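## Task

Take tube A, the one with the violet cap sitting in rack RK position C5, and set it upright on the center of the balance pan. Close the balance door and press the PRINT key. Then put tube A in bore B3 of dry block DB, pushed fully to the bottom. The balance door must be closed at the end. Never grasp anyone else's tubes, and leave them seated in their bores and wells. Every station must stay upright and flat on the bench mat. Nothing counts as done if it stays in place only because the robot is holding it at the end. Finally open the gripper and move the arm away.

## Robot and tools

Robot: one arm with six revolute joints and a two-finger gripper. Joint order, which is also the column order everywhere: waist, shoulder, elbow, wrist pitch, wrist yaw, wrist roll, then the gripper.

Scene frame: the origin is on the table surface directly under the arm base. +z is up, and +y is to the left when facing along +x. The base may sit slightly tilted. The rack RK is closest to the base. Behind it, left to right, stand the balance BAL, the dry block DB, the mixer MX, the spectrophotometer SP and the magnet block MG. None of them is fastened down. On each station, row A is the row nearest its front and column 1 is at the left as seen from the front. The balance door is the top glass pane and opens by sliding away from the viewer. PRINT is the white key on the sloped front panel. A green lamp on the balance confirms a PRINT press made with the door closed, even with nothing on the pan.

Tool execute_actions, argument "actions": a list holding zero or one item.
- Empty list: no command is sent. It returns the current state together with pictures.
- Motion item: {"rows": [...], "steps": n}. rows is a list of 1 to 15 rows. Each row has exactly 7 numbers: six absolute joint target angles in radians, in joint order, followed by the gripper opening. These are targets to go to, not offsets. Each row is used for one control step (1/30 s). If steps exceeds the number of rows, the last row keeps being used. steps runs from 8 to 15 and defaults to 15.
- Wait item: {"steps": n} with no rows, n from 1 to 300. It counts from the previous result, and your reply time is included in that count.
- Optional "pictures": true adds the camera images to the result.
Nominal joint limits in rad: waist -2.880 to 2.880, shoulder 0.000 to 3.142, elbow 0.000 to 3.019, wrist pitch -1.693 to 1.571, wrist yaw -1.571 to 1.571, wrist roll -2.094 to 2.094. The true limits can differ from these by up to 0.019. A target more than 0.019 beyond a limit, and farther out than the current angle, gets the whole call refused, and then nothing is sent. Gripper opening ranges from -1 (closed) to +1 (fully open, pad gap 0.094 m).

Motion behavior: each joint's target is clamped to lie within a fixed lead of its measured angle. The leads in rad are waist 0.264, shoulder 0.32, elbow 0.276, wrist pitch 0.33, wrist yaw 0.186, wrist roll 0.522. If the targets would move the gripper more than 70 mm away from where it is, all targets are pulled back proportionally. Very small moves of a few mm may not happen at all. The arm keeps heading toward the last row sent until it stalls or a step is HELD. After that, only a new action moves it further. Each result is captured 8 steps before its action finishes, and those last steps run while you reply.

Gripping: grip_measured reports the finger opening on the same -1..1 scale. To hold an object, command about 0.03 below grip_measured for a firm hold, or less below for a lighter one. Readings may be offset by about 1 mm, consistently within a scene. Each pad pushes at most about 50 to 62 N, and less on very thin parts.

Result lines:
- Joint positions (rad, with the last value the pad gap in m) and Joint velocities (rad/s, m/s).
- grip_measured.
- Joint torques: the total output of each drive, which includes offset and noise.
- HELD marks steps where your row was not fully sent.
- "joint command not followed" means the clearance check changed or blocked targets. Mounting blocks and posts count as part of the arm for that check.
- "joint sent to its limit" means a target was clipped at a real limit. It may refer to an earlier action.
- MOTOR HOT appears at 85 °C. An OVER-TEMPERATURE FAULT at 100 °C makes the arm go limp and drop until it cools, so avoid holding loads for long, including while you think.

Tool zoom_image: arguments "camera" ("cam_high" or "cam_wrist") and "region" [x0, y0, x1, y1] in pixels of that camera's latest image, with the origin at the top-left. The region can be at most 504x504. It returns a magnified crop.

Cameras: cam_high is fixed, 504x504, pinhole with radial distortion, located near world (0.247, -0.525, 0.712) and looking down at the bench. cam_wrist is a 616x616 fisheye on the hand, and its pose is not given. Both calibrations can be slightly off.

Tool finished_scene: argument "scene" (1 or 2). It ends that scene for good, reports whether the goal was met, and gives the next task. Call it only after the tube is seated, the door is closed, and the gripper is open and withdrawn.

Things to avoid: dropping or knocking anything off the table, since that ends the scene. Also avoid slamming, hard impacts, strong shoves, tipping or sliding stations off the mat, and disturbing other tubes. Loose objects may occasionally get nudged by outside pushes, so check before you release or finish. Smooth, efficient motion is preferred.

Each tool is called after ">>>" as name([rows], argument=value, ...), one row to a line, values as JSON.

## Session

>>> execute_actions(actions=[])

Scene clock: 0.00 s of 12600.00 s.
grip_measured=+1.000
Joint positions: [-1.402  1.125  0.602 -1.106  0.048  0.817  0.094]
Joint velocities: [ 0.005  0.015  0.002  0.002 -0.066  0.007  0.   ]
Joint torques (N m, as the arm reports them, + toward a larger angle): no reading
Motor temperatures (°C, as the motors report them): [24 24 24 21 22 23]

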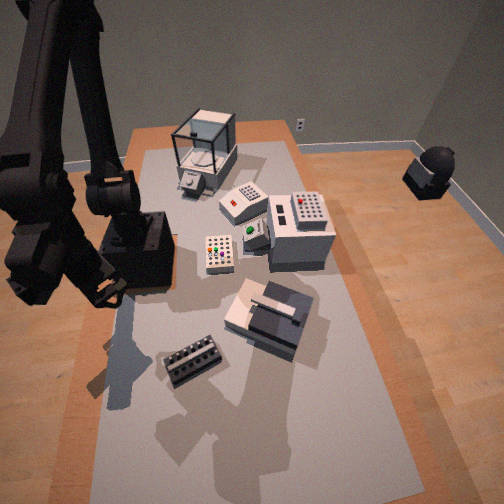

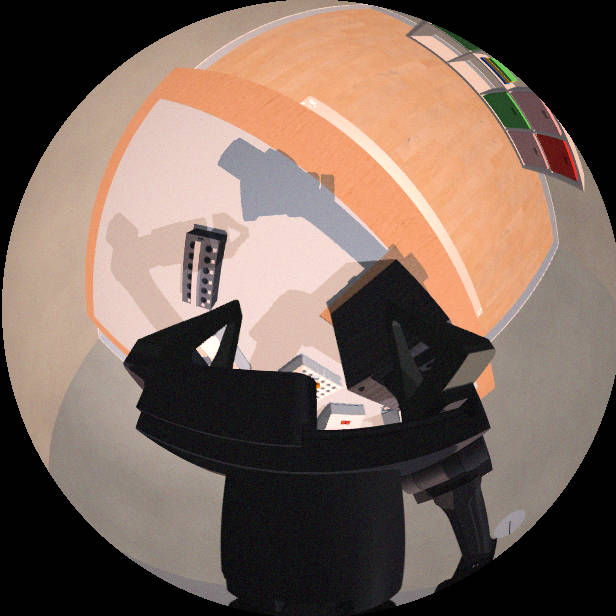

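>>> zoom_image(camera="cam_high", region=[160, 100, 350, 290])

>>> execute_actions([
  {"rows":[[0,1.3,1.0,-1.2,0,0,1]]},
])

>>> execute_actions([
  {"steps":90},
], pictures=true)

Region (160, 100, 350, 290) of cam_high's 504x504 image, scaled by 2.653, with more detail than that image has.

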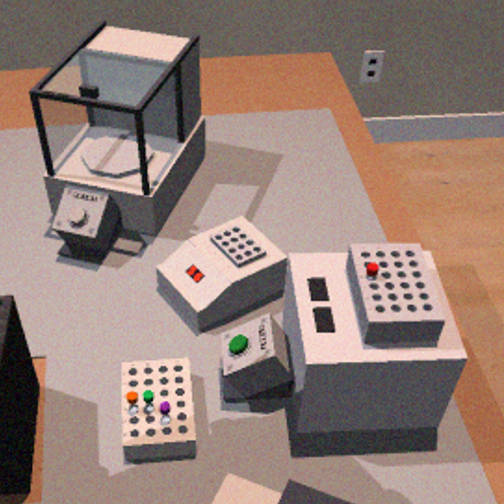

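Scene clock: 0.73 s of 12600.00 s.
grip_measured=+1.000
Joint positions: [-1.147  1.268  0.793 -1.168  0.013  0.476  0.094]
Joint velocities: [ 1.284  0.405  0.901 -0.046 -0.022 -1.502  0.   ]
Joint torques (N m, as the arm reports them, + toward a larger angle): [ 1.91 -7.03 10.59 -0.47 -0.17 -0.22]
Motor temperatures (°C, as the motors report them): [24 24 24 21 22 23]
Steps of this call (steps 1 to 15: nothing new was sent; steps 16 to 22: the first 7 steps of this action). Readings (joint positions):
16: [-1.392 1.133 0.612 -1.118 0.042 0.776]
17: [-1.362 1.154 0.634 -1.139 0.033 0.723]
19: [-1.278 1.209 0.695 -1.160 0.021 0.622]
22: the state above

Scene clock: 3.73 s of 12600.00 s.
grip_measured=+1.000
Joint positions: [ 0.012  1.3    0.952 -1.191 -0.002  0.016  0.094]
Joint velocities: [-0.015  0.005 -0.002 -0.012  0.037  0.022  0.   ]
Joint torques (N m, as the arm reports them, + toward a larger angle): [-0.9  -7.62 11.24 -0.23  0.16 -0.21]
Motor temperatures (°C, as the motors report them): [24 24 25 21 22 23]
Kept back: nothing.
Steps of this call (steps 1 to 8: the last 8 steps of your previous action; steps 9 to 45: the robot went on to your last target; steps 46 to 90: nothing new was sent). Readings (joint positions):
1: [-1.102 1.280 0.823 -1.169 0.012 0.427]
2: [-1.054 1.289 0.850 -1.169 0.011 0.379]
4: [-0.950 1.297 0.895 -1.170 0.009 0.295]
8: [-0.708 1.298 0.944 -1.172 0.006 0.172]
90: the state above
The arm was judged still, so your last target was given up. Only a new action makes it travel on or press farther. Fingers that are still opening or closing keep moving.

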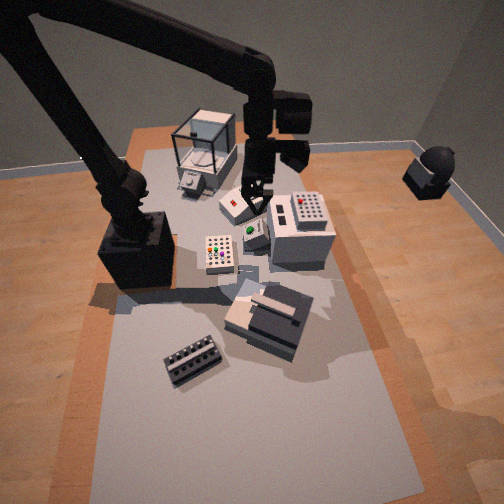

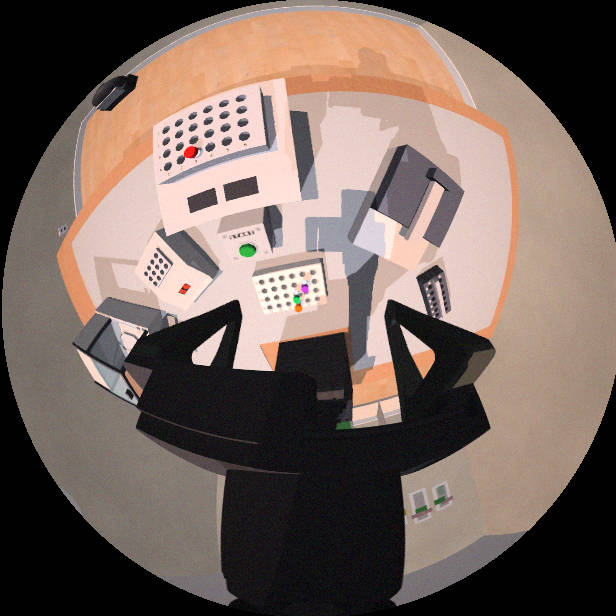

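>>> execute_actions([
  {"rows":[[-0.27,1.15,0.65,-1.04,0,0,0]]},
])

>>> execute_actions([
  {"steps":40},
], pictures=true)

Scene clock: 5.27 s of 12600.00 s.
grip_measured=+0.003
Joint positions: [-0.248  1.168  0.657 -1.066  0.003  0.015  0.047]
Joint velocities: [-1.099 -0.327 -0.96  -0.002  0.139 -0.022 -0.   ]
Joint torques (N m, as the arm reports them, + toward a larger angle): [ 3.44 -4.68 11.1   1.   -0.17 -0.21]
Motor temperatures (°C, as the motors report them): [24 24 25 21 22 23]
Steps of this call (steps 1 to 39: nothing new was sent; steps 40 to 46: the first 7 steps of this action). Readings (joint positions):
40: [0.003 1.293 0.934 -1.171 -0.006 0.015]
41: [-0.020 1.273 0.896 -1.135 -0.008 0.015]
43: [-0.101 1.226 0.796 -1.094 -0.007 0.015]
46: the state above

Scene clock: 6.60 s of 12600.00 s.
grip_measured=+0.002
Joint positions: [-0.286  1.158  0.614 -1.052  0.003  0.015  0.047]
Joint velocities: [-0.005 -0.005  0.012  0.007  0.037 -0.037 -0.   ]
Joint torques (N m, as the arm reports them, + toward a larger angle): [ 1.34 -5.18  9.74  0.45 -0.03 -0.21]
Motor temperatures (°C, as the motors report them): [24 24 25 21 22 23]
Kept back: nothing.
Steps of this call (steps 1 to 8: the last 8 steps of your previous action; steps 9 to 30: the robot went on to your last target; steps 31 to 40: nothing new was sent). Readings (joint positions):
1: [-0.276 1.161 0.631 -1.066 0.004 0.015]
2: [-0.288 1.159 0.617 -1.066 0.004 0.015]
4: [-0.287 1.159 0.614 -1.064 0.003 0.015]
8: [-0.286 1.158 0.614 -1.053 0.003 0.015]
40: the state above
The arm was judged still, so your last target was given up. Only a new action makes it travel on or press farther. Fingers that are still opening or closing keep moving.

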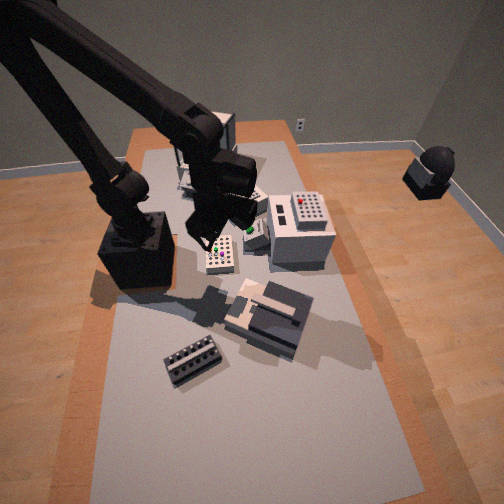

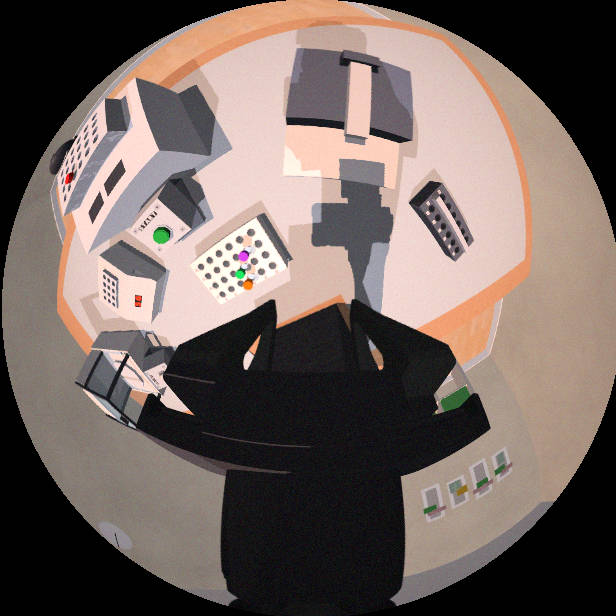

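>>> execute_actions([
  {"rows":[[0.04,1.342,0.575,-0.76,0,0,-0.5]]},
])

>>> execute_actions([
  {"steps":40},
], pictures=true)

>>> zoom_image(camera="cam_high", region=[170, 180, 290, 300])

Scene clock: 8.17 s of 12600.00 s.
grip_measured=-0.497
Joint positions: [ 0.043  1.355  0.585 -0.777 -0.005  0.013  0.024]
Joint velocities: [ 0.767  0.484 -0.159  0.212 -0.051 -0.022  0.001]
Joint torques (N m, as the arm reports them, + toward a larger angle): [-3.7  -9.24  5.86 -0.01  0.34 -0.17]
Motor temperatures (°C, as the motors report them): [24 24 26 21 22 23]
Steps of this call (steps 1 to 40: nothing new was sent; steps 41 to 47: the first 7 steps of this action). Readings (joint positions):
41: [-0.271 1.166 0.608 -1.019 0.009 0.015]
42: [-0.231 1.189 0.601 -0.954 0.010 0.015]
44: [-0.109 1.263 0.593 -0.849 0.009 0.015]
47: the state above

Scene clock: 9.50 s of 12600.00 s.
grip_measured=-0.497
Joint positions: [ 0.056  1.355  0.563 -0.771 -0.003  0.013  0.024]
Joint velocities: [ 0.005 -0.024 -0.002 -0.012 -0.066  0.066 -0.   ]
Joint torques (N m, as the arm reports them, + toward a larger angle): [-1.   -7.24  6.66  0.41  0.19 -0.18]
Motor temperatures (°C, as the motors report them): [24 24 26 21 22 23]
Kept back: nothing.
Steps of this call (steps 1 to 8: the last 8 steps of your previous action; steps 9 to 30: the robot went on to your last target; steps 31 to 40: nothing new was sent). Readings (joint positions):
1: [0.060 1.366 0.580 -0.772 -0.005 0.013]
2: [0.064 1.368 0.573 -0.771 -0.005 0.013]
4: [0.060 1.364 0.564 -0.771 -0.003 0.013]
8: [0.056 1.357 0.563 -0.771 -0.003 0.013]
40: the state above
The arm was judged still, so your last target was given up. Only a new action makes it travel on or press farther. Fingers that are still opening or closing keep moving.

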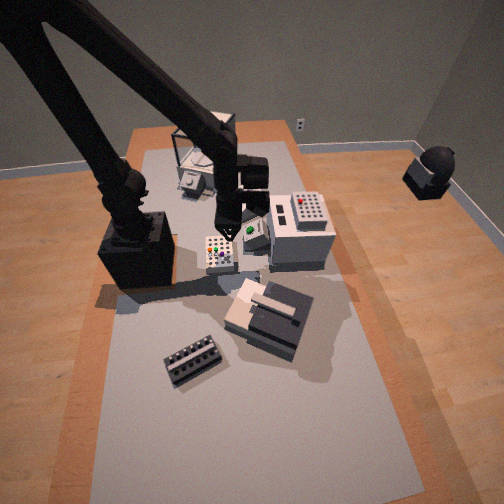

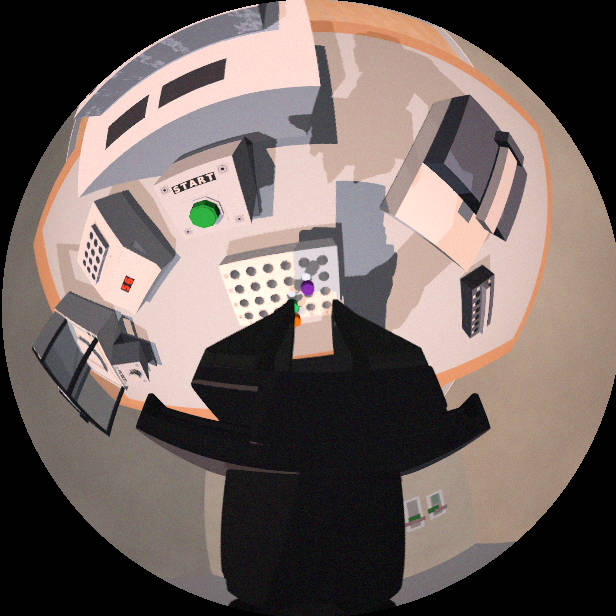

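Region (170, 180, 290, 300) of cam_high's 504x504 image, scaled by 4.200, with more detail than that image has.

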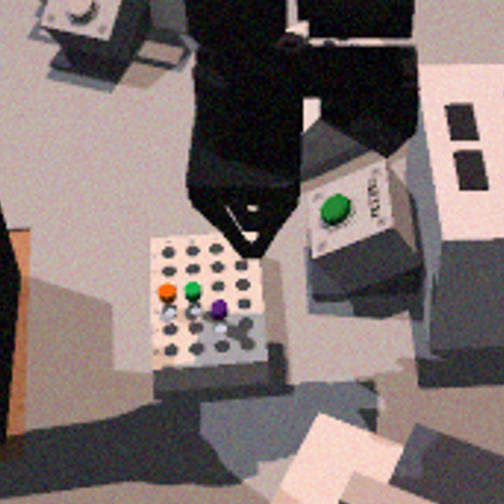

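>>> execute_actions([
  {"rows":[[0.08,1.36,0.51,-0.67,0,0,-0.5]]},
])

>>> execute_actions([
  {"steps":30},
], pictures=true)

>>> zoom_image(camera="cam_high", region=[170, 180, 290, 300])

Scene clock: 10.37 s of 12600.00 s.
grip_measured=-0.497
Joint positions: [ 0.065  1.356  0.5   -0.689 -0.002  0.013  0.024]
Joint velocities: [ 0.005  0.005 -0.071 -0.007 -0.007  0.022 -0.   ]
Joint torques (N m, as the arm reports them, + toward a larger angle): [ 1.14 -5.1   6.54  0.67  0.17 -0.18]
Motor temperatures (°C, as the motors report them): [24 24 26 21 22 23]
Steps of this call (steps 1 to 19: nothing new was sent; steps 20 to 26: the first 7 steps of this action). Readings (joint positions):
20: [0.057 1.355 0.556 -0.753 -0.002 0.013]
21: [0.058 1.355 0.543 -0.721 -0.002 0.013]
23: [0.062 1.355 0.519 -0.692 -0.002 0.013]
26: the state above

Scene clock: 11.37 s of 12600.00 s.
grip_measured=-0.497
Joint positions: [ 0.065  1.356  0.499 -0.683 -0.002  0.013  0.024]
Joint velocities: [-0.005  0.005 -0.012  0.002 -0.037 -0.007 -0.001]
Joint torques (N m, as the arm reports them, + toward a larger angle): [ 1.19 -5.51  6.28  0.5   0.17 -0.18]
Motor temperatures (°C, as the motors report them): [24 24 26 21 22 23]
Kept back: nothing.
Steps of this call (steps 1 to 8: the last 8 steps of your previous action; steps 9 to 15: the robot went on to your last target; steps 16 to 30: nothing new was sent). Readings (joint positions):
1: [0.065 1.356 0.499 -0.689 -0.002 0.013]
2: [0.065 1.356 0.499 -0.688 -0.002 0.013]
4: [0.065 1.356 0.499 -0.684 -0.002 0.013]
8: [0.065 1.356 0.499 -0.683 -0.002 0.013]
30: the state above
The arm was judged still, so your last target was given up. Only a new action makes it travel on or press farther. Fingers that are still opening or closing keep moving.

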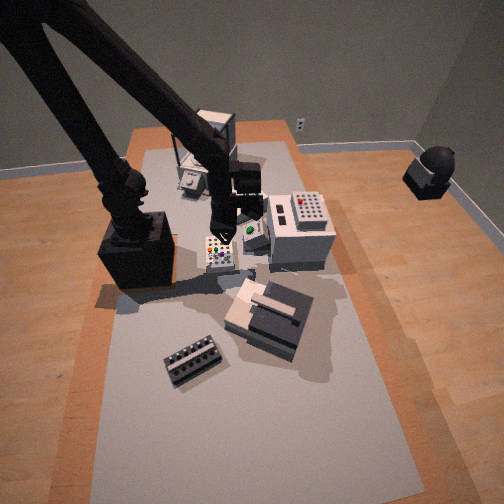

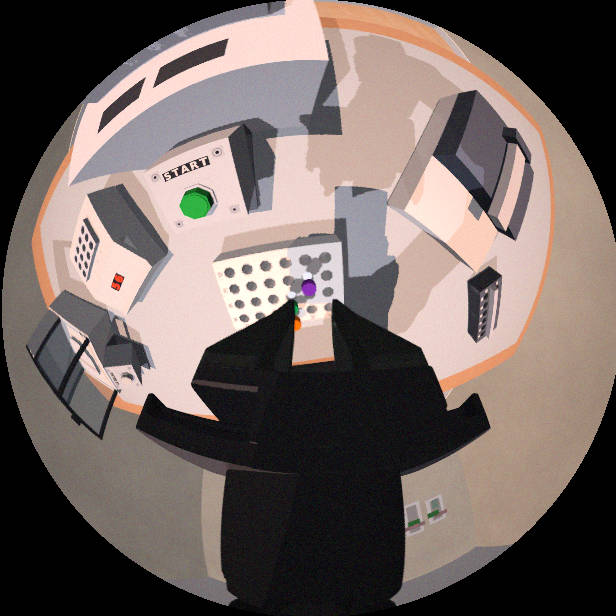

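Region (170, 180, 290, 300) of cam_high's 504x504 image, scaled by 4.200, with more detail than that image has.

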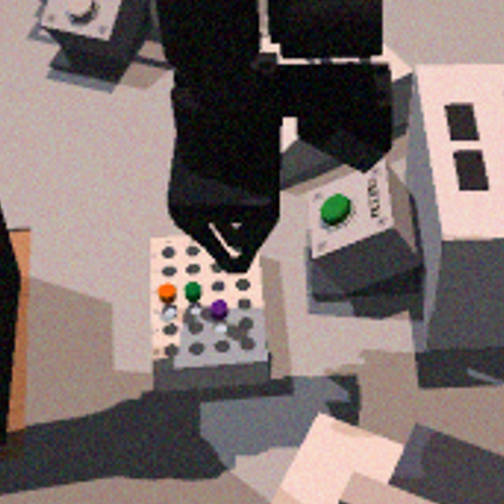

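>>> execute_actions([
  {"rows":[[0.085,1.44,0.455,-0.545,0,0,-0.5]]},
])

>>> execute_actions([
  {"steps":30},
], pictures=true)

>>> zoom_image(camera="cam_high", region=[170, 180, 290, 300])

Scene clock: 12.27 s of 12600.00 s.
grip_measured=-0.497
Joint positions: [ 0.069  1.448  0.45  -0.562 -0.002  0.013  0.024]
Joint velocities: [-0.005  0.103 -0.139 -0.002 -0.007  0.007 -0.001]
Joint torques (N m, as the arm reports them, + toward a larger angle): [ 1.14 -7.14  5.48  0.62  0.17 -0.18]
Motor temperatures (°C, as the motors report them): [24 24 26 21 22 23]
Steps of this call (steps 1 to 20: nothing new was sent; steps 21 to 27: the first 7 steps of this action). Readings (joint positions):
21: [0.065 1.362 0.492 -0.659 -0.002 0.013]
22: [0.066 1.376 0.483 -0.616 -0.002 0.013]
24: [0.068 1.414 0.467 -0.572 -0.002 0.013]
27: the state above

Scene clock: 13.27 s of 12600.00 s.
grip_measured=-0.497
Joint positions: [ 0.069  1.449  0.444 -0.557 -0.002  0.013  0.024]
Joint velocities: [-0.015 -0.015 -0.032  0.012  0.007  0.066 -0.   ]
Joint torques (N m, as the arm reports them, + toward a larger angle): [ 1.27 -6.76  5.28  0.46  0.17 -0.18]
Motor temperatures (°C, as the motors report them): [24 24 26 21 22 23]
Kept back: nothing.
Steps of this call (steps 1 to 8: the last 8 steps of your previous action; steps 9 to 15: the robot went on to your last target; steps 16 to 30: nothing new was sent). Readings (joint positions):
1: [0.069 1.449 0.446 -0.562 -0.002 0.013]
2: [0.069 1.449 0.444 -0.562 -0.002 0.013]
4: [0.069 1.449 0.444 -0.560 -0.002 0.013]
8: [0.069 1.449 0.444 -0.557 -0.002 0.013]
30: the state above
The arm was judged still, so your last target was given up. Only a new action makes it travel on or press farther. Fingers that are still opening or closing keep moving.

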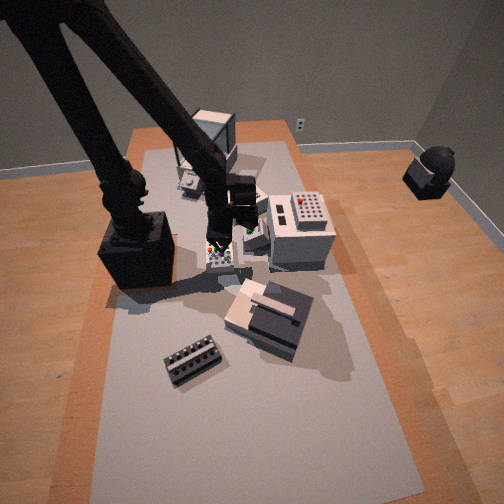

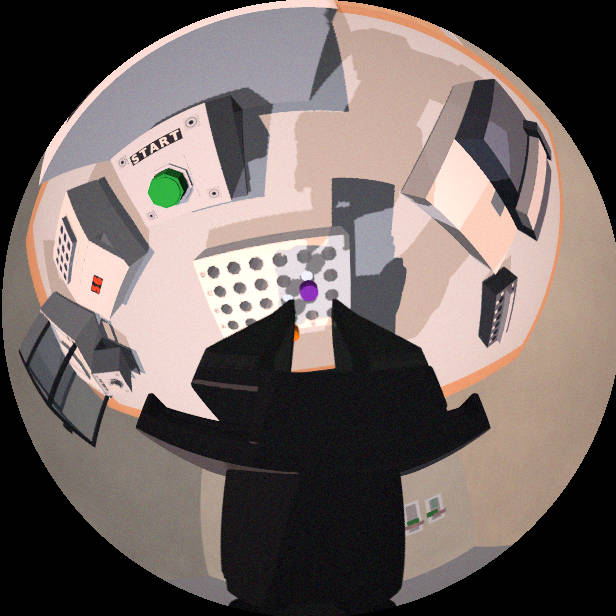

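Region (170, 180, 290, 300) of cam_high's 504x504 image, scaled by 4.200, with more detail than that image has.

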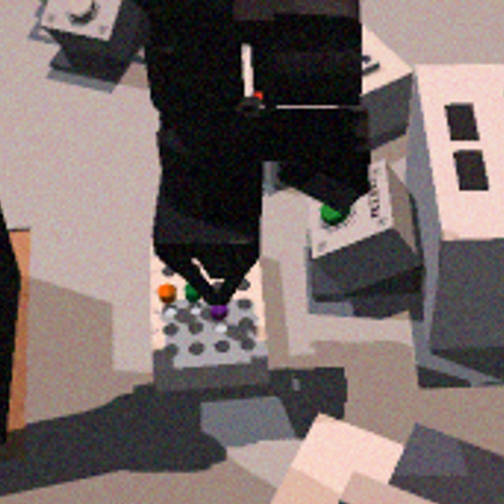

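>>> execute_actions([
  {"rows":[[0.08,1.32,0.97,-1.185,0,0,-1]]},
])

>>> execute_actions([
  {"rows":[[1.47,1.32,0.97,-1.185,0,0,-1]]},
])

>>> execute_actions([
  {"steps":60},
], pictures=true)

>>> zoom_image(camera="cam_high", region=[130, 60, 280, 210])

Scene clock: 14.40 s of 12600.00 s.
grip_measured=-0.982
Joint positions: [ 0.069  1.38   0.667 -0.964 -0.002  0.013  0.001]
Joint velocities: [-0.015 -0.288  1.219 -1.497 -0.007 -0.022  0.001]
Joint torques (N m, as the arm reports them, + toward a larger angle): [ 0.44 -7.86  9.12  0.05  0.13 -0.12]
Motor temperatures (°C, as the motors report them): [24 24 26 21 22 23]
Steps of this call (steps 1 to 27: nothing new was sent; steps 28 to 34: the first 7 steps of this action). Readings (joint positions):
28: [0.069 1.446 0.457 -0.592 -0.002 0.013]
29: [0.069 1.438 0.480 -0.659 -0.002 0.013]
31: [0.069 1.414 0.544 -0.783 -0.002 0.013]
34: the state above

Scene clock: 14.90 s of 12600.00 s.
grip_measured=-0.982
Joint positions: [ 0.411  1.318  0.955 -1.164  0.006  0.013  0.001]
Joint velocities: [ 1.988  0.015  0.017 -0.002  0.007  0.066 -0.   ]
Joint torques (N m, as the arm reports them, + toward a larger angle): [ 0.43 -8.03  8.28 -0.46 -0.08 -0.14]
Motor temperatures (°C, as the motors report them): [24 24 26 21 22 23]
Steps of this call (steps 1 to 8: the last 8 steps of your previous action; steps 9 to 15: the first 7 steps of this action). Readings (joint positions):
9: [0.082 1.321 0.955 -1.158 0.005 0.013]
10: [0.112 1.316 0.955 -1.158 0.009 0.013]
12: [0.216 1.315 0.955 -1.163 0.008 0.013]
15: the state above

Scene clock: 16.90 s of 12600.00 s.
grip_measured=-0.982
Joint positions: [ 1.481  1.32   0.955 -1.175 -0.002  0.011  0.001]
Joint velocities: [-0.005 -0.005  0.007  0.007 -0.022 -0.037  0.   ]
Joint torques (N m, as the arm reports them, + toward a larger angle): [-0.23 -8.83  8.29 -0.41  0.1  -0.17]
Motor temperatures (°C, as the motors report them): [24 24 26 21 22 23]
Kept back: nothing.
Steps of this call (steps 1 to 8: the last 8 steps of your previous action; steps 9 to 45: the robot went on to your last target; steps 46 to 60: nothing new was sent). Readings (joint positions):
1: [0.479 1.318 0.955 -1.164 0.005 0.013]
2: [0.548 1.319 0.955 -1.164 0.004 0.013]
4: [0.687 1.320 0.955 -1.164 0.003 0.013]
8: [0.966 1.320 0.955 -1.164 0.002 0.013]
60: the state above
The arm was judged still, so your last target was given up. Only a new action makes it travel on or press farther. Fingers that are still opening or closing keep moving.

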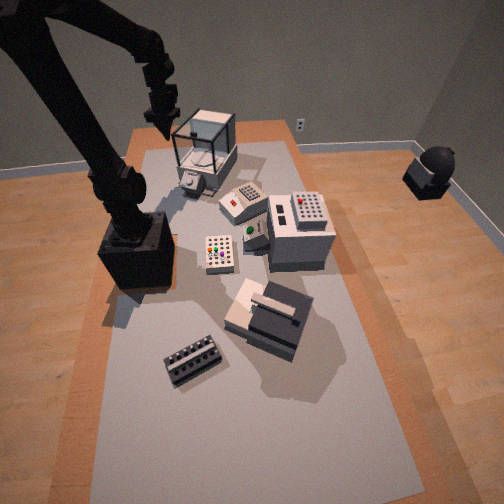

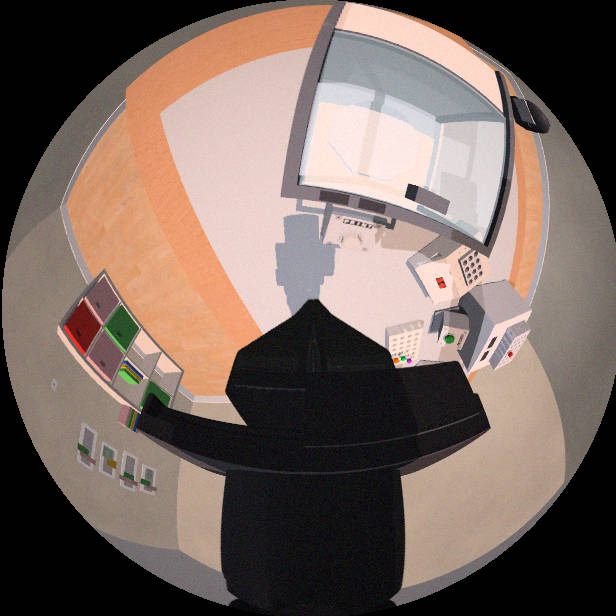

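Region (130, 60, 280, 210) of cam_high's 504x504 image, scaled by 3.360, with more detail than that image has.

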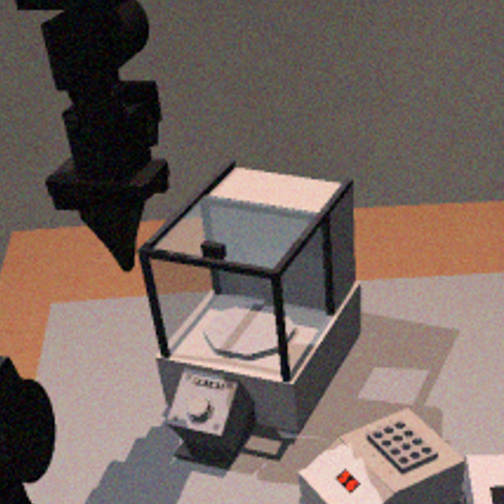

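>>> execute_actions([
  {"rows":[[1.48,1.30,1.08,-1.27,0,0,-1],[1.48,1.30,1.08,-1.27,0,0,-1],[1.48,1.30,1.08,-1.27,0,0,-1],[1.48,1.30,1.08,-1.27,0,0,-1],[1.48,1.30,1.08,-1.27,0,0,-1],[1.4,1.30,1.08,-1.27,0,0,-1],[1.33,1.30,1.08,-1.27,0,0,-1],[1.26,1.30,1.08,-1.27,0,0,-1]]},
])

>>> execute_actions([
  {"steps":35},
], pictures=true)

>>> zoom_image(camera="cam_high", region=[130, 60, 280, 210])

Scene clock: 17.67 s of 12600.00 s.
grip_measured=-0.982
Joint positions: [ 1.462  1.314  1.037 -1.256 -0.005  0.011  0.001]
Joint velocities: [-0.62  -0.063  0.168 -0.017 -0.11  -0.037  0.001]
Joint torques (N m, as the arm reports them, + toward a larger angle): [-6.22 -9.82  9.9  -0.54  0.38 -0.15]
Motor temperatures (°C, as the motors report them): [24 24 26 21 22 23]
Steps of this call (steps 1 to 16: nothing new was sent; steps 17 to 23: the first 7 steps of this action). Readings (joint positions):
17: [1.481 1.320 0.963 -1.192 -0.002 0.011]
18: [1.481 1.321 0.976 -1.221 -0.002 0.011]
20: [1.481 1.320 1.006 -1.251 -0.002 0.011]
23: the state above

Scene clock: 18.83 s of 12600.00 s.
grip_measured=-0.982
Joint positions: [ 1.246  1.311  1.042 -1.261  0.002  0.011  0.001]
Joint velocities: [-0.005 -0.024  0.002 -0.022 -0.022 -0.007 -0.001]
Joint torques (N m, as the arm reports them, + toward a larger angle): [ 1.33 -9.87 10.42 -0.37 -0.05 -0.16]
Motor temperatures (°C, as the motors report them): [24 24 26 21 22 23]
Kept back: nothing.
Steps of this call (steps 1 to 8: the last 8 steps of your previous action; steps 9 to 30: the robot went on to your last target; steps 31 to 35: nothing new was sent). Readings (joint positions):
1: [1.432 1.312 1.041 -1.256 -0.006 0.011]
2: [1.390 1.311 1.042 -1.256 -0.007 0.011]
4: [1.301 1.311 1.042 -1.256 -0.001 0.011]
8: [1.235 1.311 1.042 -1.260 0.004 0.011]
35: the state above
The arm was judged still, so your last target was given up. Only a new action makes it travel on or press farther. Fingers that are still opening or closing keep moving.

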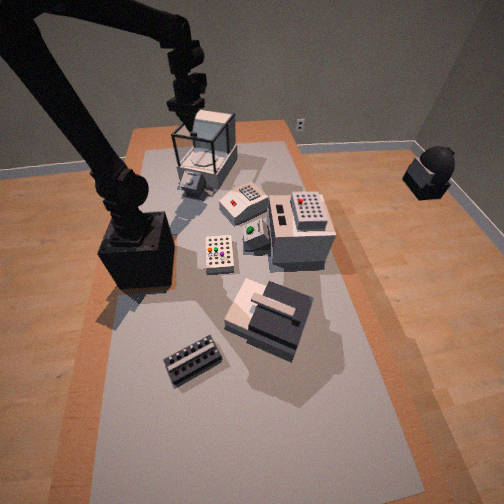

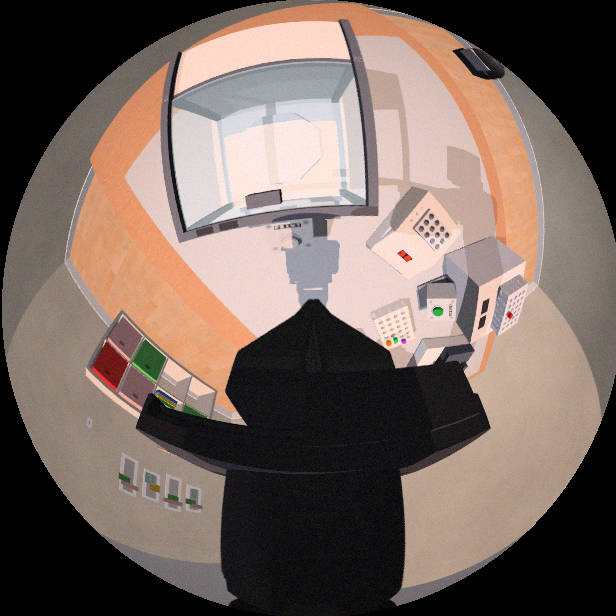

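Region (130, 60, 280, 210) of cam_high's 504x504 image, scaled by 3.360, with more detail than that image has.

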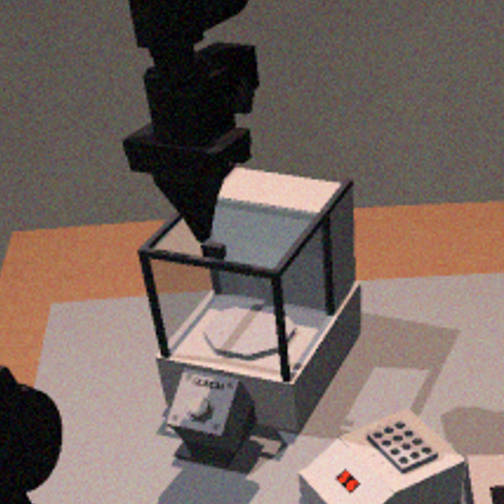

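>>> execute_actions([
  {"rows":[[1.34,1.36,1.07,-1.2,0,0,-1],[1.34,1.36,1.07,-1.2,0,0,-1],[1.34,1.36,1.07,-1.2,0,0,-1],[1.34,1.41,1.05,-1.14,0,0,-1]]},
])

>>> execute_actions([
  {"steps":35},
], pictures=true)

>>> zoom_image(camera="cam_high", region=[130, 60, 280, 210])

Scene clock: 19.73 s of 12600.00 s.
grip_measured=-0.982
Joint positions: [ 1.338  1.392  1.042 -1.16  -0.     0.011  0.001]
Joint velocities: [ 0.161  0.493  0.012  0.198  0.007 -0.022 -0.001]
Joint torques (N m, as the arm reports them, + toward a larger angle): [ -0.27 -11.18   7.96   0.1    0.05  -0.16]
Motor temperatures (°C, as the motors report them): [24 24 26 21 22 23]
Steps of this call (steps 1 to 20: nothing new was sent; steps 21 to 27: the first 7 steps of this action). Readings (joint positions):
21: [1.251 1.314 1.042 -1.254 0.004 0.011]
22: [1.264 1.319 1.042 -1.240 0.004 0.011]
24: [1.301 1.340 1.042 -1.210 0.003 0.011]
27: the state above

Scene clock: 20.90 s of 12600.00 s.
grip_measured=-0.982
Joint positions: [ 1.341  1.427  1.037 -1.149 -0.     0.011  0.001]
Joint velocities: [-0.005 -0.005 -0.012  0.002  0.022  0.022 -0.   ]
Joint torques (N m, as the arm reports them, + toward a larger angle): [  0.26 -11.58   8.08   0.27   0.04  -0.16]
Motor temperatures (°C, as the motors report them): [24 24 26 21 22 23]
Kept back: nothing.
Steps of this call (steps 1 to 8: the last 8 steps of your previous action; steps 9 to 30: the robot went on to your last target; steps 31 to 35: nothing new was sent). Readings (joint positions):
1: [1.341 1.407 1.042 -1.155 -0.000 0.011]
2: [1.341 1.418 1.042 -1.152 -0.000 0.011]
4: [1.341 1.427 1.039 -1.150 -0.000 0.011]
8: [1.341 1.427 1.037 -1.149 -0.000 0.011]
35: the state above
The arm was judged still, so your last target was given up. Only a new action makes it travel on or press farther. Fingers that are still opening or closing keep moving.

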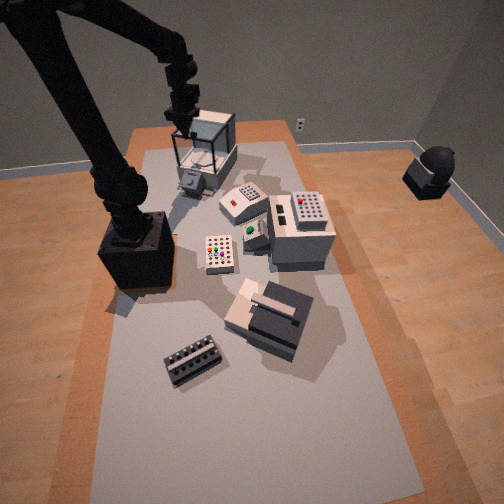

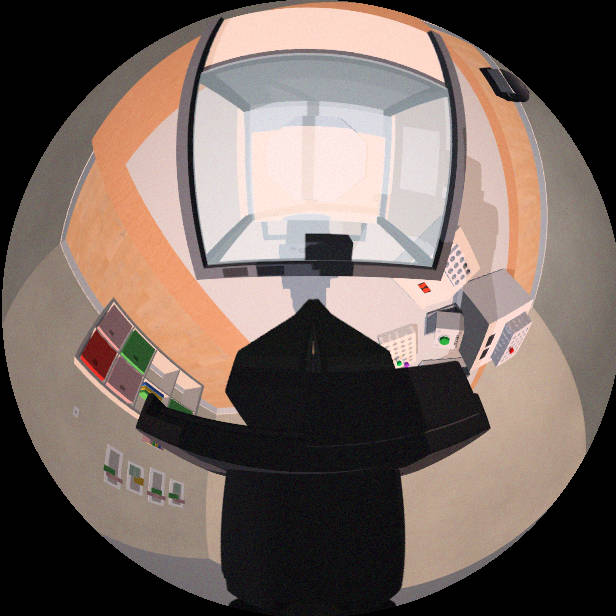

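Region (130, 60, 280, 210) of cam_high's 504x504 image, scaled by 3.360, with more detail than that image has.

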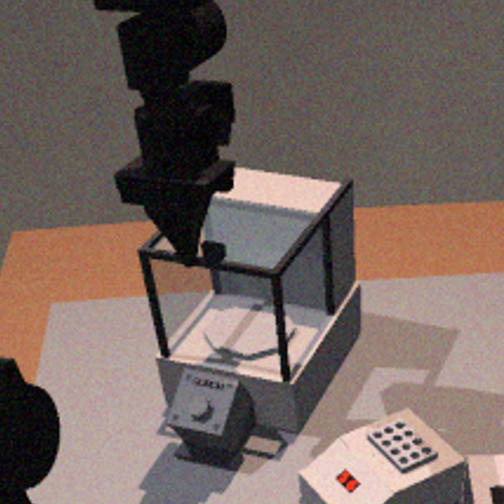

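>>> execute_actions([
  {"rows":[[1.31,1.42,1.08,-1.14,0,0,-1],[1.31,1.43,1.09,-1.14,0,0,-1],[1.31,1.44,1.10,-1.14,0,0,-1],[1.31,1.45,1.11,-1.13,0,0,-1],[1.31,1.46,1.12,-1.13,0,0,-1],[1.31,1.47,1.13,-1.13,0,0,-1],[1.31,1.48,1.135,-1.12,0,0,-1],[1.31,1.49,1.14,-1.12,0,0,-1],[1.31,1.50,1.15,-1.12,0,0,-1],[1.31,1.51,1.155,-1.11,0,0,-1],[1.31,1.52,1.16,-1.11,0,0,-1],[1.31,1.53,1.17,-1.11,0,0,-1]]},
])

>>> execute_actions([
  {"steps":35},
], pictures=true)

>>> zoom_image(camera="cam_high", region=[130, 60, 280, 210])

Scene clock: 21.63 s of 12600.00 s.
grip_measured=-0.982
Joint positions: [ 1.324  1.45   1.067 -1.145 -0.     0.011  0.001]
Joint velocities: [-0.054  0.259  0.315  0.139  0.066 -0.037 -0.001]
Joint torques (N m, as the arm reports them, + toward a larger angle): [-0.07 -9.6  10.96  0.43  0.04 -0.16]
Motor temperatures (°C, as the motors report them): [24 24 26 21 22 23]
Steps of this call (steps 1 to 15: nothing new was sent; steps 16 to 22: the first 7 steps of this action). Readings (joint positions):
16: [1.340 1.427 1.037 -1.149 -0.000 0.011]
17: [1.338 1.427 1.037 -1.149 -0.000 0.011]
19: [1.332 1.429 1.042 -1.149 -0.000 0.011]
22: the state above

Scene clock: 22.80 s of 12600.00 s.
grip_measured=-0.983
Joint positions: [ 1.323  1.522  1.122 -1.13  -0.     0.011  0.001]
Joint velocities: [-0.005 -0.015  0.012 -0.017  0.007 -0.037 -0.001]
Joint torques (N m, as the arm reports them, + toward a larger angle): [ -0.72 -10.88  10.69   0.63   0.04  -0.16]
Motor temperatures (°C, as the motors report them): [24 24 26 21 22 23]
Kept back: nothing.
Steps of this call (steps 1 to 8: the last 8 steps of your previous action; steps 9 to 30: the robot went on to your last target; steps 31 to 35: nothing new was sent). Readings (joint positions):
1: [1.324 1.460 1.077 -1.140 -0.000 0.011]
2: [1.323 1.471 1.087 -1.136 -0.000 0.011]
4: [1.323 1.492 1.104 -1.131 -0.000 0.011]
8: [1.323 1.513 1.122 -1.132 -0.000 0.011]
35: the state above
The arm was judged still, so your last target was given up. Only a new action makes it travel on or press farther. Fingers that are still opening or closing keep moving.

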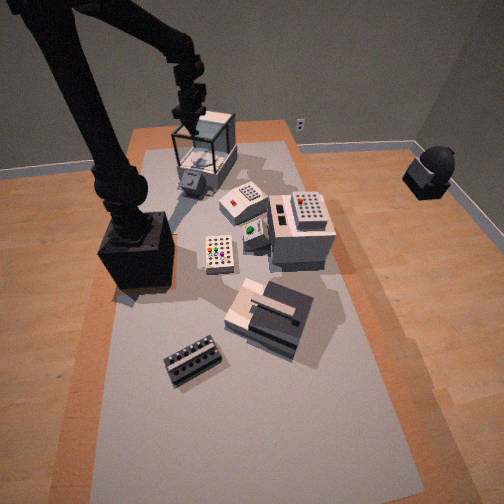

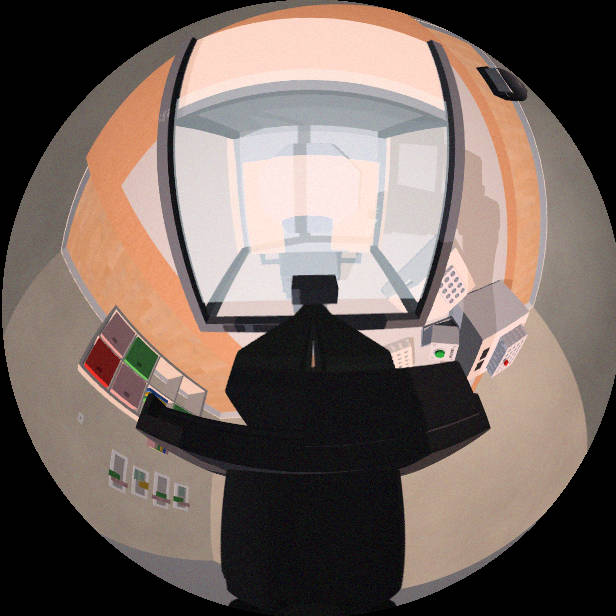

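Region (130, 60, 280, 210) of cam_high's 504x504 image, scaled by 3.360, with more detail than that image has.

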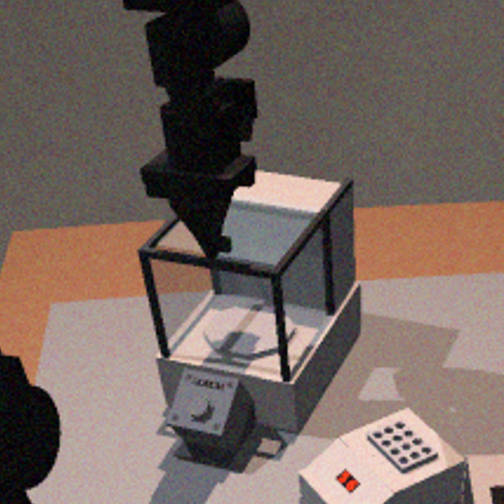

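>>> execute_actions([
  {"rows":[[1.32,1.54,1.18,-1.11,0,0,-1],[1.32,1.551,1.191,-1.11,0,0,-1],[1.32,1.562,1.202,-1.11,0,0,-1],[1.32,1.573,1.213,-1.11,0,0,-1],[1.32,1.584,1.224,-1.11,0,0,-1],[1.32,1.595,1.235,-1.11,0,0,-1],[1.32,1.606,1.246,-1.11,0,0,-1],[1.32,1.617,1.257,-1.11,0,0,-1],[1.32,1.628,1.268,-1.11,0,0,-1],[1.32,1.639,1.279,-1.11,0,0,-1],[1.32,1.65,1.29,-1.11,0,0,-1],[1.32,1.661,1.301,-1.11,0,0,-1],[1.32,1.672,1.312,-1.11,0,0,-1],[1.32,1.683,1.323,-1.11,0,0,-1]]},
])

>>> execute_actions([
  {"steps":30},
], pictures=true)

>>> zoom_image(camera="cam_high", region=[130, 60, 280, 210])

Scene clock: 23.73 s of 12600.00 s.
grip_measured=-0.983
Joint positions: [ 1.323  1.565  1.176 -1.13   0.     0.011  0.001]
Joint velocities: [-0.015  0.337  0.408 -0.002 -0.051 -0.007  0.   ]
Joint torques (N m, as the arm reports them, + toward a larger angle): [  0.03 -10.49  10.53   0.63   0.05  -0.16]
Motor temperatures (°C, as the motors report them): [24 24 27 21 22 23]
Steps of this call (steps 1 to 21: nothing new was sent; steps 22 to 28: the first 7 steps of this action). Readings (joint positions):
22: [1.323 1.522 1.123 -1.130 -0.000 0.011]
23: [1.323 1.524 1.125 -1.130 -0.000 0.011]
25: [1.323 1.535 1.138 -1.130 -0.000 0.011]
28: the state above

Scene clock: 24.73 s of 12600.00 s.
grip_measured=-0.983
Joint positions: [ 1.323  1.656  1.296 -1.126  0.001  0.011  0.001]
Joint velocities: [-0.005 -0.005 -0.027 -0.022  0.022 -0.051  0.   ]
Joint torques (N m, as the arm reports them, + toward a larger angle): [  0.01 -11.62   9.38   0.55  -0.01  -0.16]
Motor temperatures (°C, as the motors report them): [24 24 27 21 22 23]
Kept back: nothing.
Steps of this call (steps 1 to 8: the last 8 steps of your previous action; steps 9 to 30: the robot went on to your last target). Readings (joint positions):
1: [1.323 1.577 1.191 -1.130 0.000 0.011]
2: [1.323 1.588 1.205 -1.130 0.001 0.011]
4: [1.323 1.609 1.232 -1.130 0.001 0.011]
8: [1.323 1.645 1.280 -1.130 0.001 0.011]
30: the state above
The arm was judged still, so your last target was given up. Only a new action makes it travel on or press farther. Fingers that are still opening or closing keep moving.

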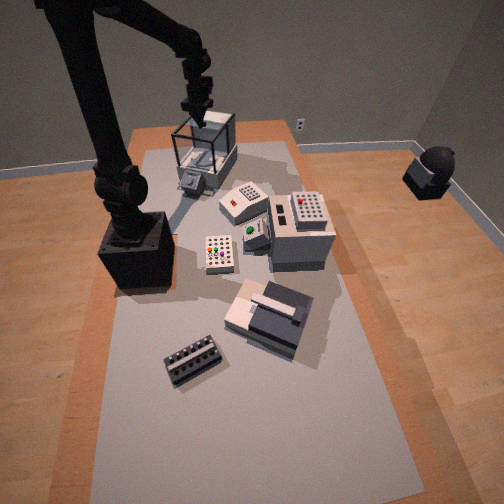

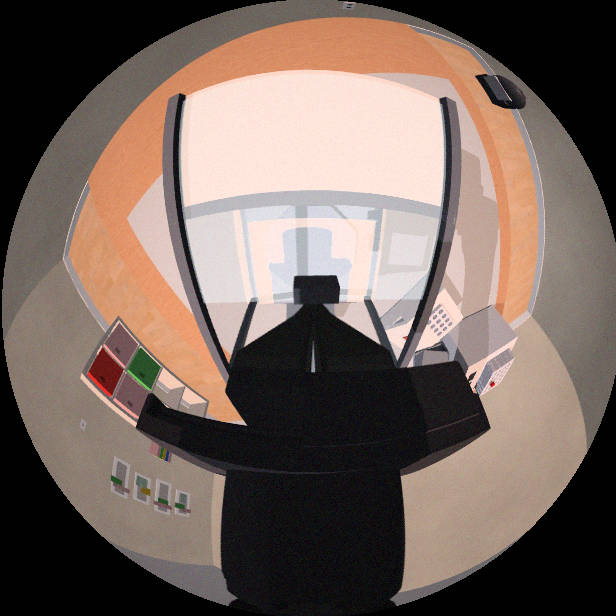

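Region (130, 60, 280, 210) of cam_high's 504x504 image, scaled by 3.360, with more detail than that image has.

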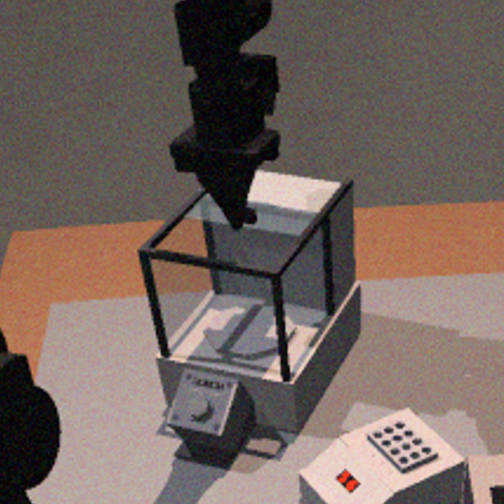

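>>> execute_actions([
  {"rows":[[1.32,1.70,1.33,-1.12,0,0,-1],[1.32,1.71,1.34,-1.12,0,0,-1],[1.32,1.72,1.35,-1.12,0,0,-1],[1.32,1.73,1.36,-1.12,0,0,-1],[1.32,1.74,1.37,-1.12,0,0,-1],[1.32,1.75,1.38,-1.12,0,0,-1],[1.32,1.76,1.39,-1.12,0,0,-1],[1.32,1.77,1.40,-1.12,0,0,-1],[1.32,1.78,1.41,-1.12,0,0,-1],[1.32,1.79,1.42,-1.12,0,0,-1],[1.32,1.80,1.43,-1.12,0,0,-1],[1.32,1.81,1.44,-1.12,0,0,-1]]},
])

>>> execute_actions([
  {"steps":30},
], pictures=true)

>>> zoom_image(camera="cam_high", region=[130, 60, 280, 210])

Scene clock: 25.40 s of 12600.00 s.
grip_measured=-0.983
Joint positions: [ 1.323  1.695  1.347 -1.126  0.002  0.011  0.001]
Joint velocities: [-0.005  0.269  0.369 -0.007  0.022 -0.051 -0.001]
Joint torques (N m, as the arm reports them, + toward a larger angle): [  0.   -10.68   8.82   0.25  -0.06  -0.16]
Motor temperatures (°C, as the motors report them): [24 24 27 21 22 23]
Steps of this call (steps 1 to 13: nothing new was sent; steps 14 to 20: the first 7 steps of this action). Readings (joint positions):
14: [1.323 1.657 1.296 -1.126 0.001 0.011]
15: [1.323 1.659 1.298 -1.126 0.001 0.011]
17: [1.323 1.668 1.311 -1.126 0.001 0.011]
20: the state above

Scene clock: 26.40 s of 12600.00 s.
grip_measured=-0.983
Joint positions: [ 1.323  1.74   1.411 -1.148  0.003  0.011  0.001]
Joint velocities: [-0.005 -0.005 -0.002 -0.022 -0.051  0.051 -0.001]
Joint torques (N m, as the arm reports them, + toward a larger angle): [-0.03 -9.36  9.62  0.98 -0.07 -0.16]
Motor temperatures (°C, as the motors report them): [24 24 27 21 22 23]
Kept back: nothing.
Steps of this call (steps 1 to 8: the last 8 steps of your previous action; steps 9 to 30: the robot went on to your last target). Readings (joint positions):
1: [1.323 1.705 1.361 -1.126 0.002 0.011]
2: [1.323 1.714 1.374 -1.126 0.002 0.011]
4: [1.323 1.731 1.398 -1.129 0.003 0.011]
8: [1.323 1.740 1.411 -1.148 0.003 0.011]
30: the state above
The arm was judged still, so your last target was given up. Only a new action makes it travel on or press farther. Fingers that are still opening or closing keep moving.

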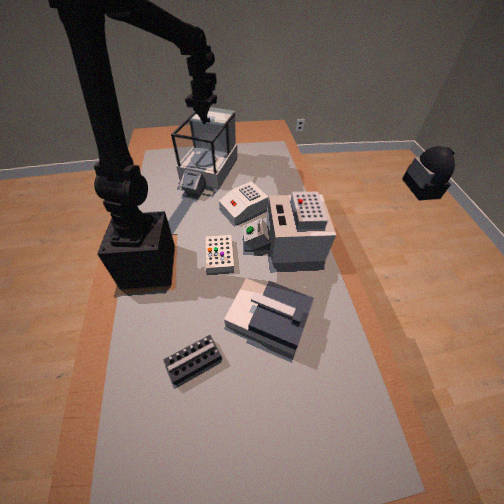

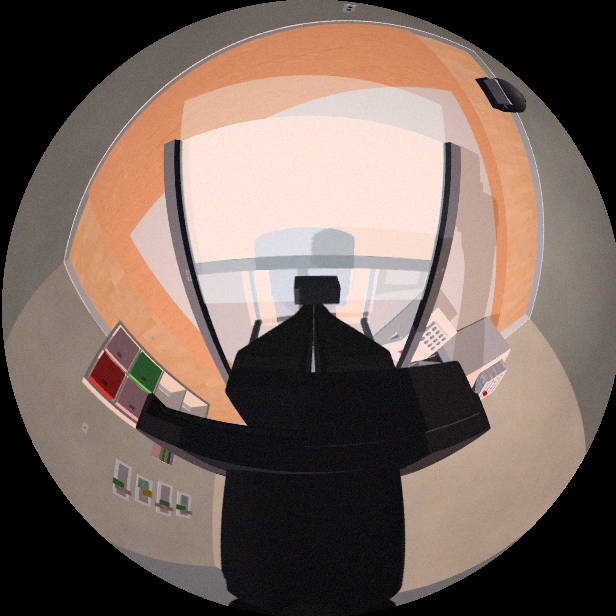

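Region (130, 60, 280, 210) of cam_high's 504x504 image, scaled by 3.360, with more detail than that image has.

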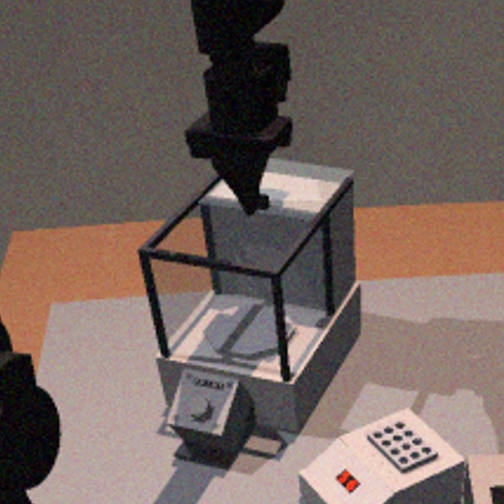

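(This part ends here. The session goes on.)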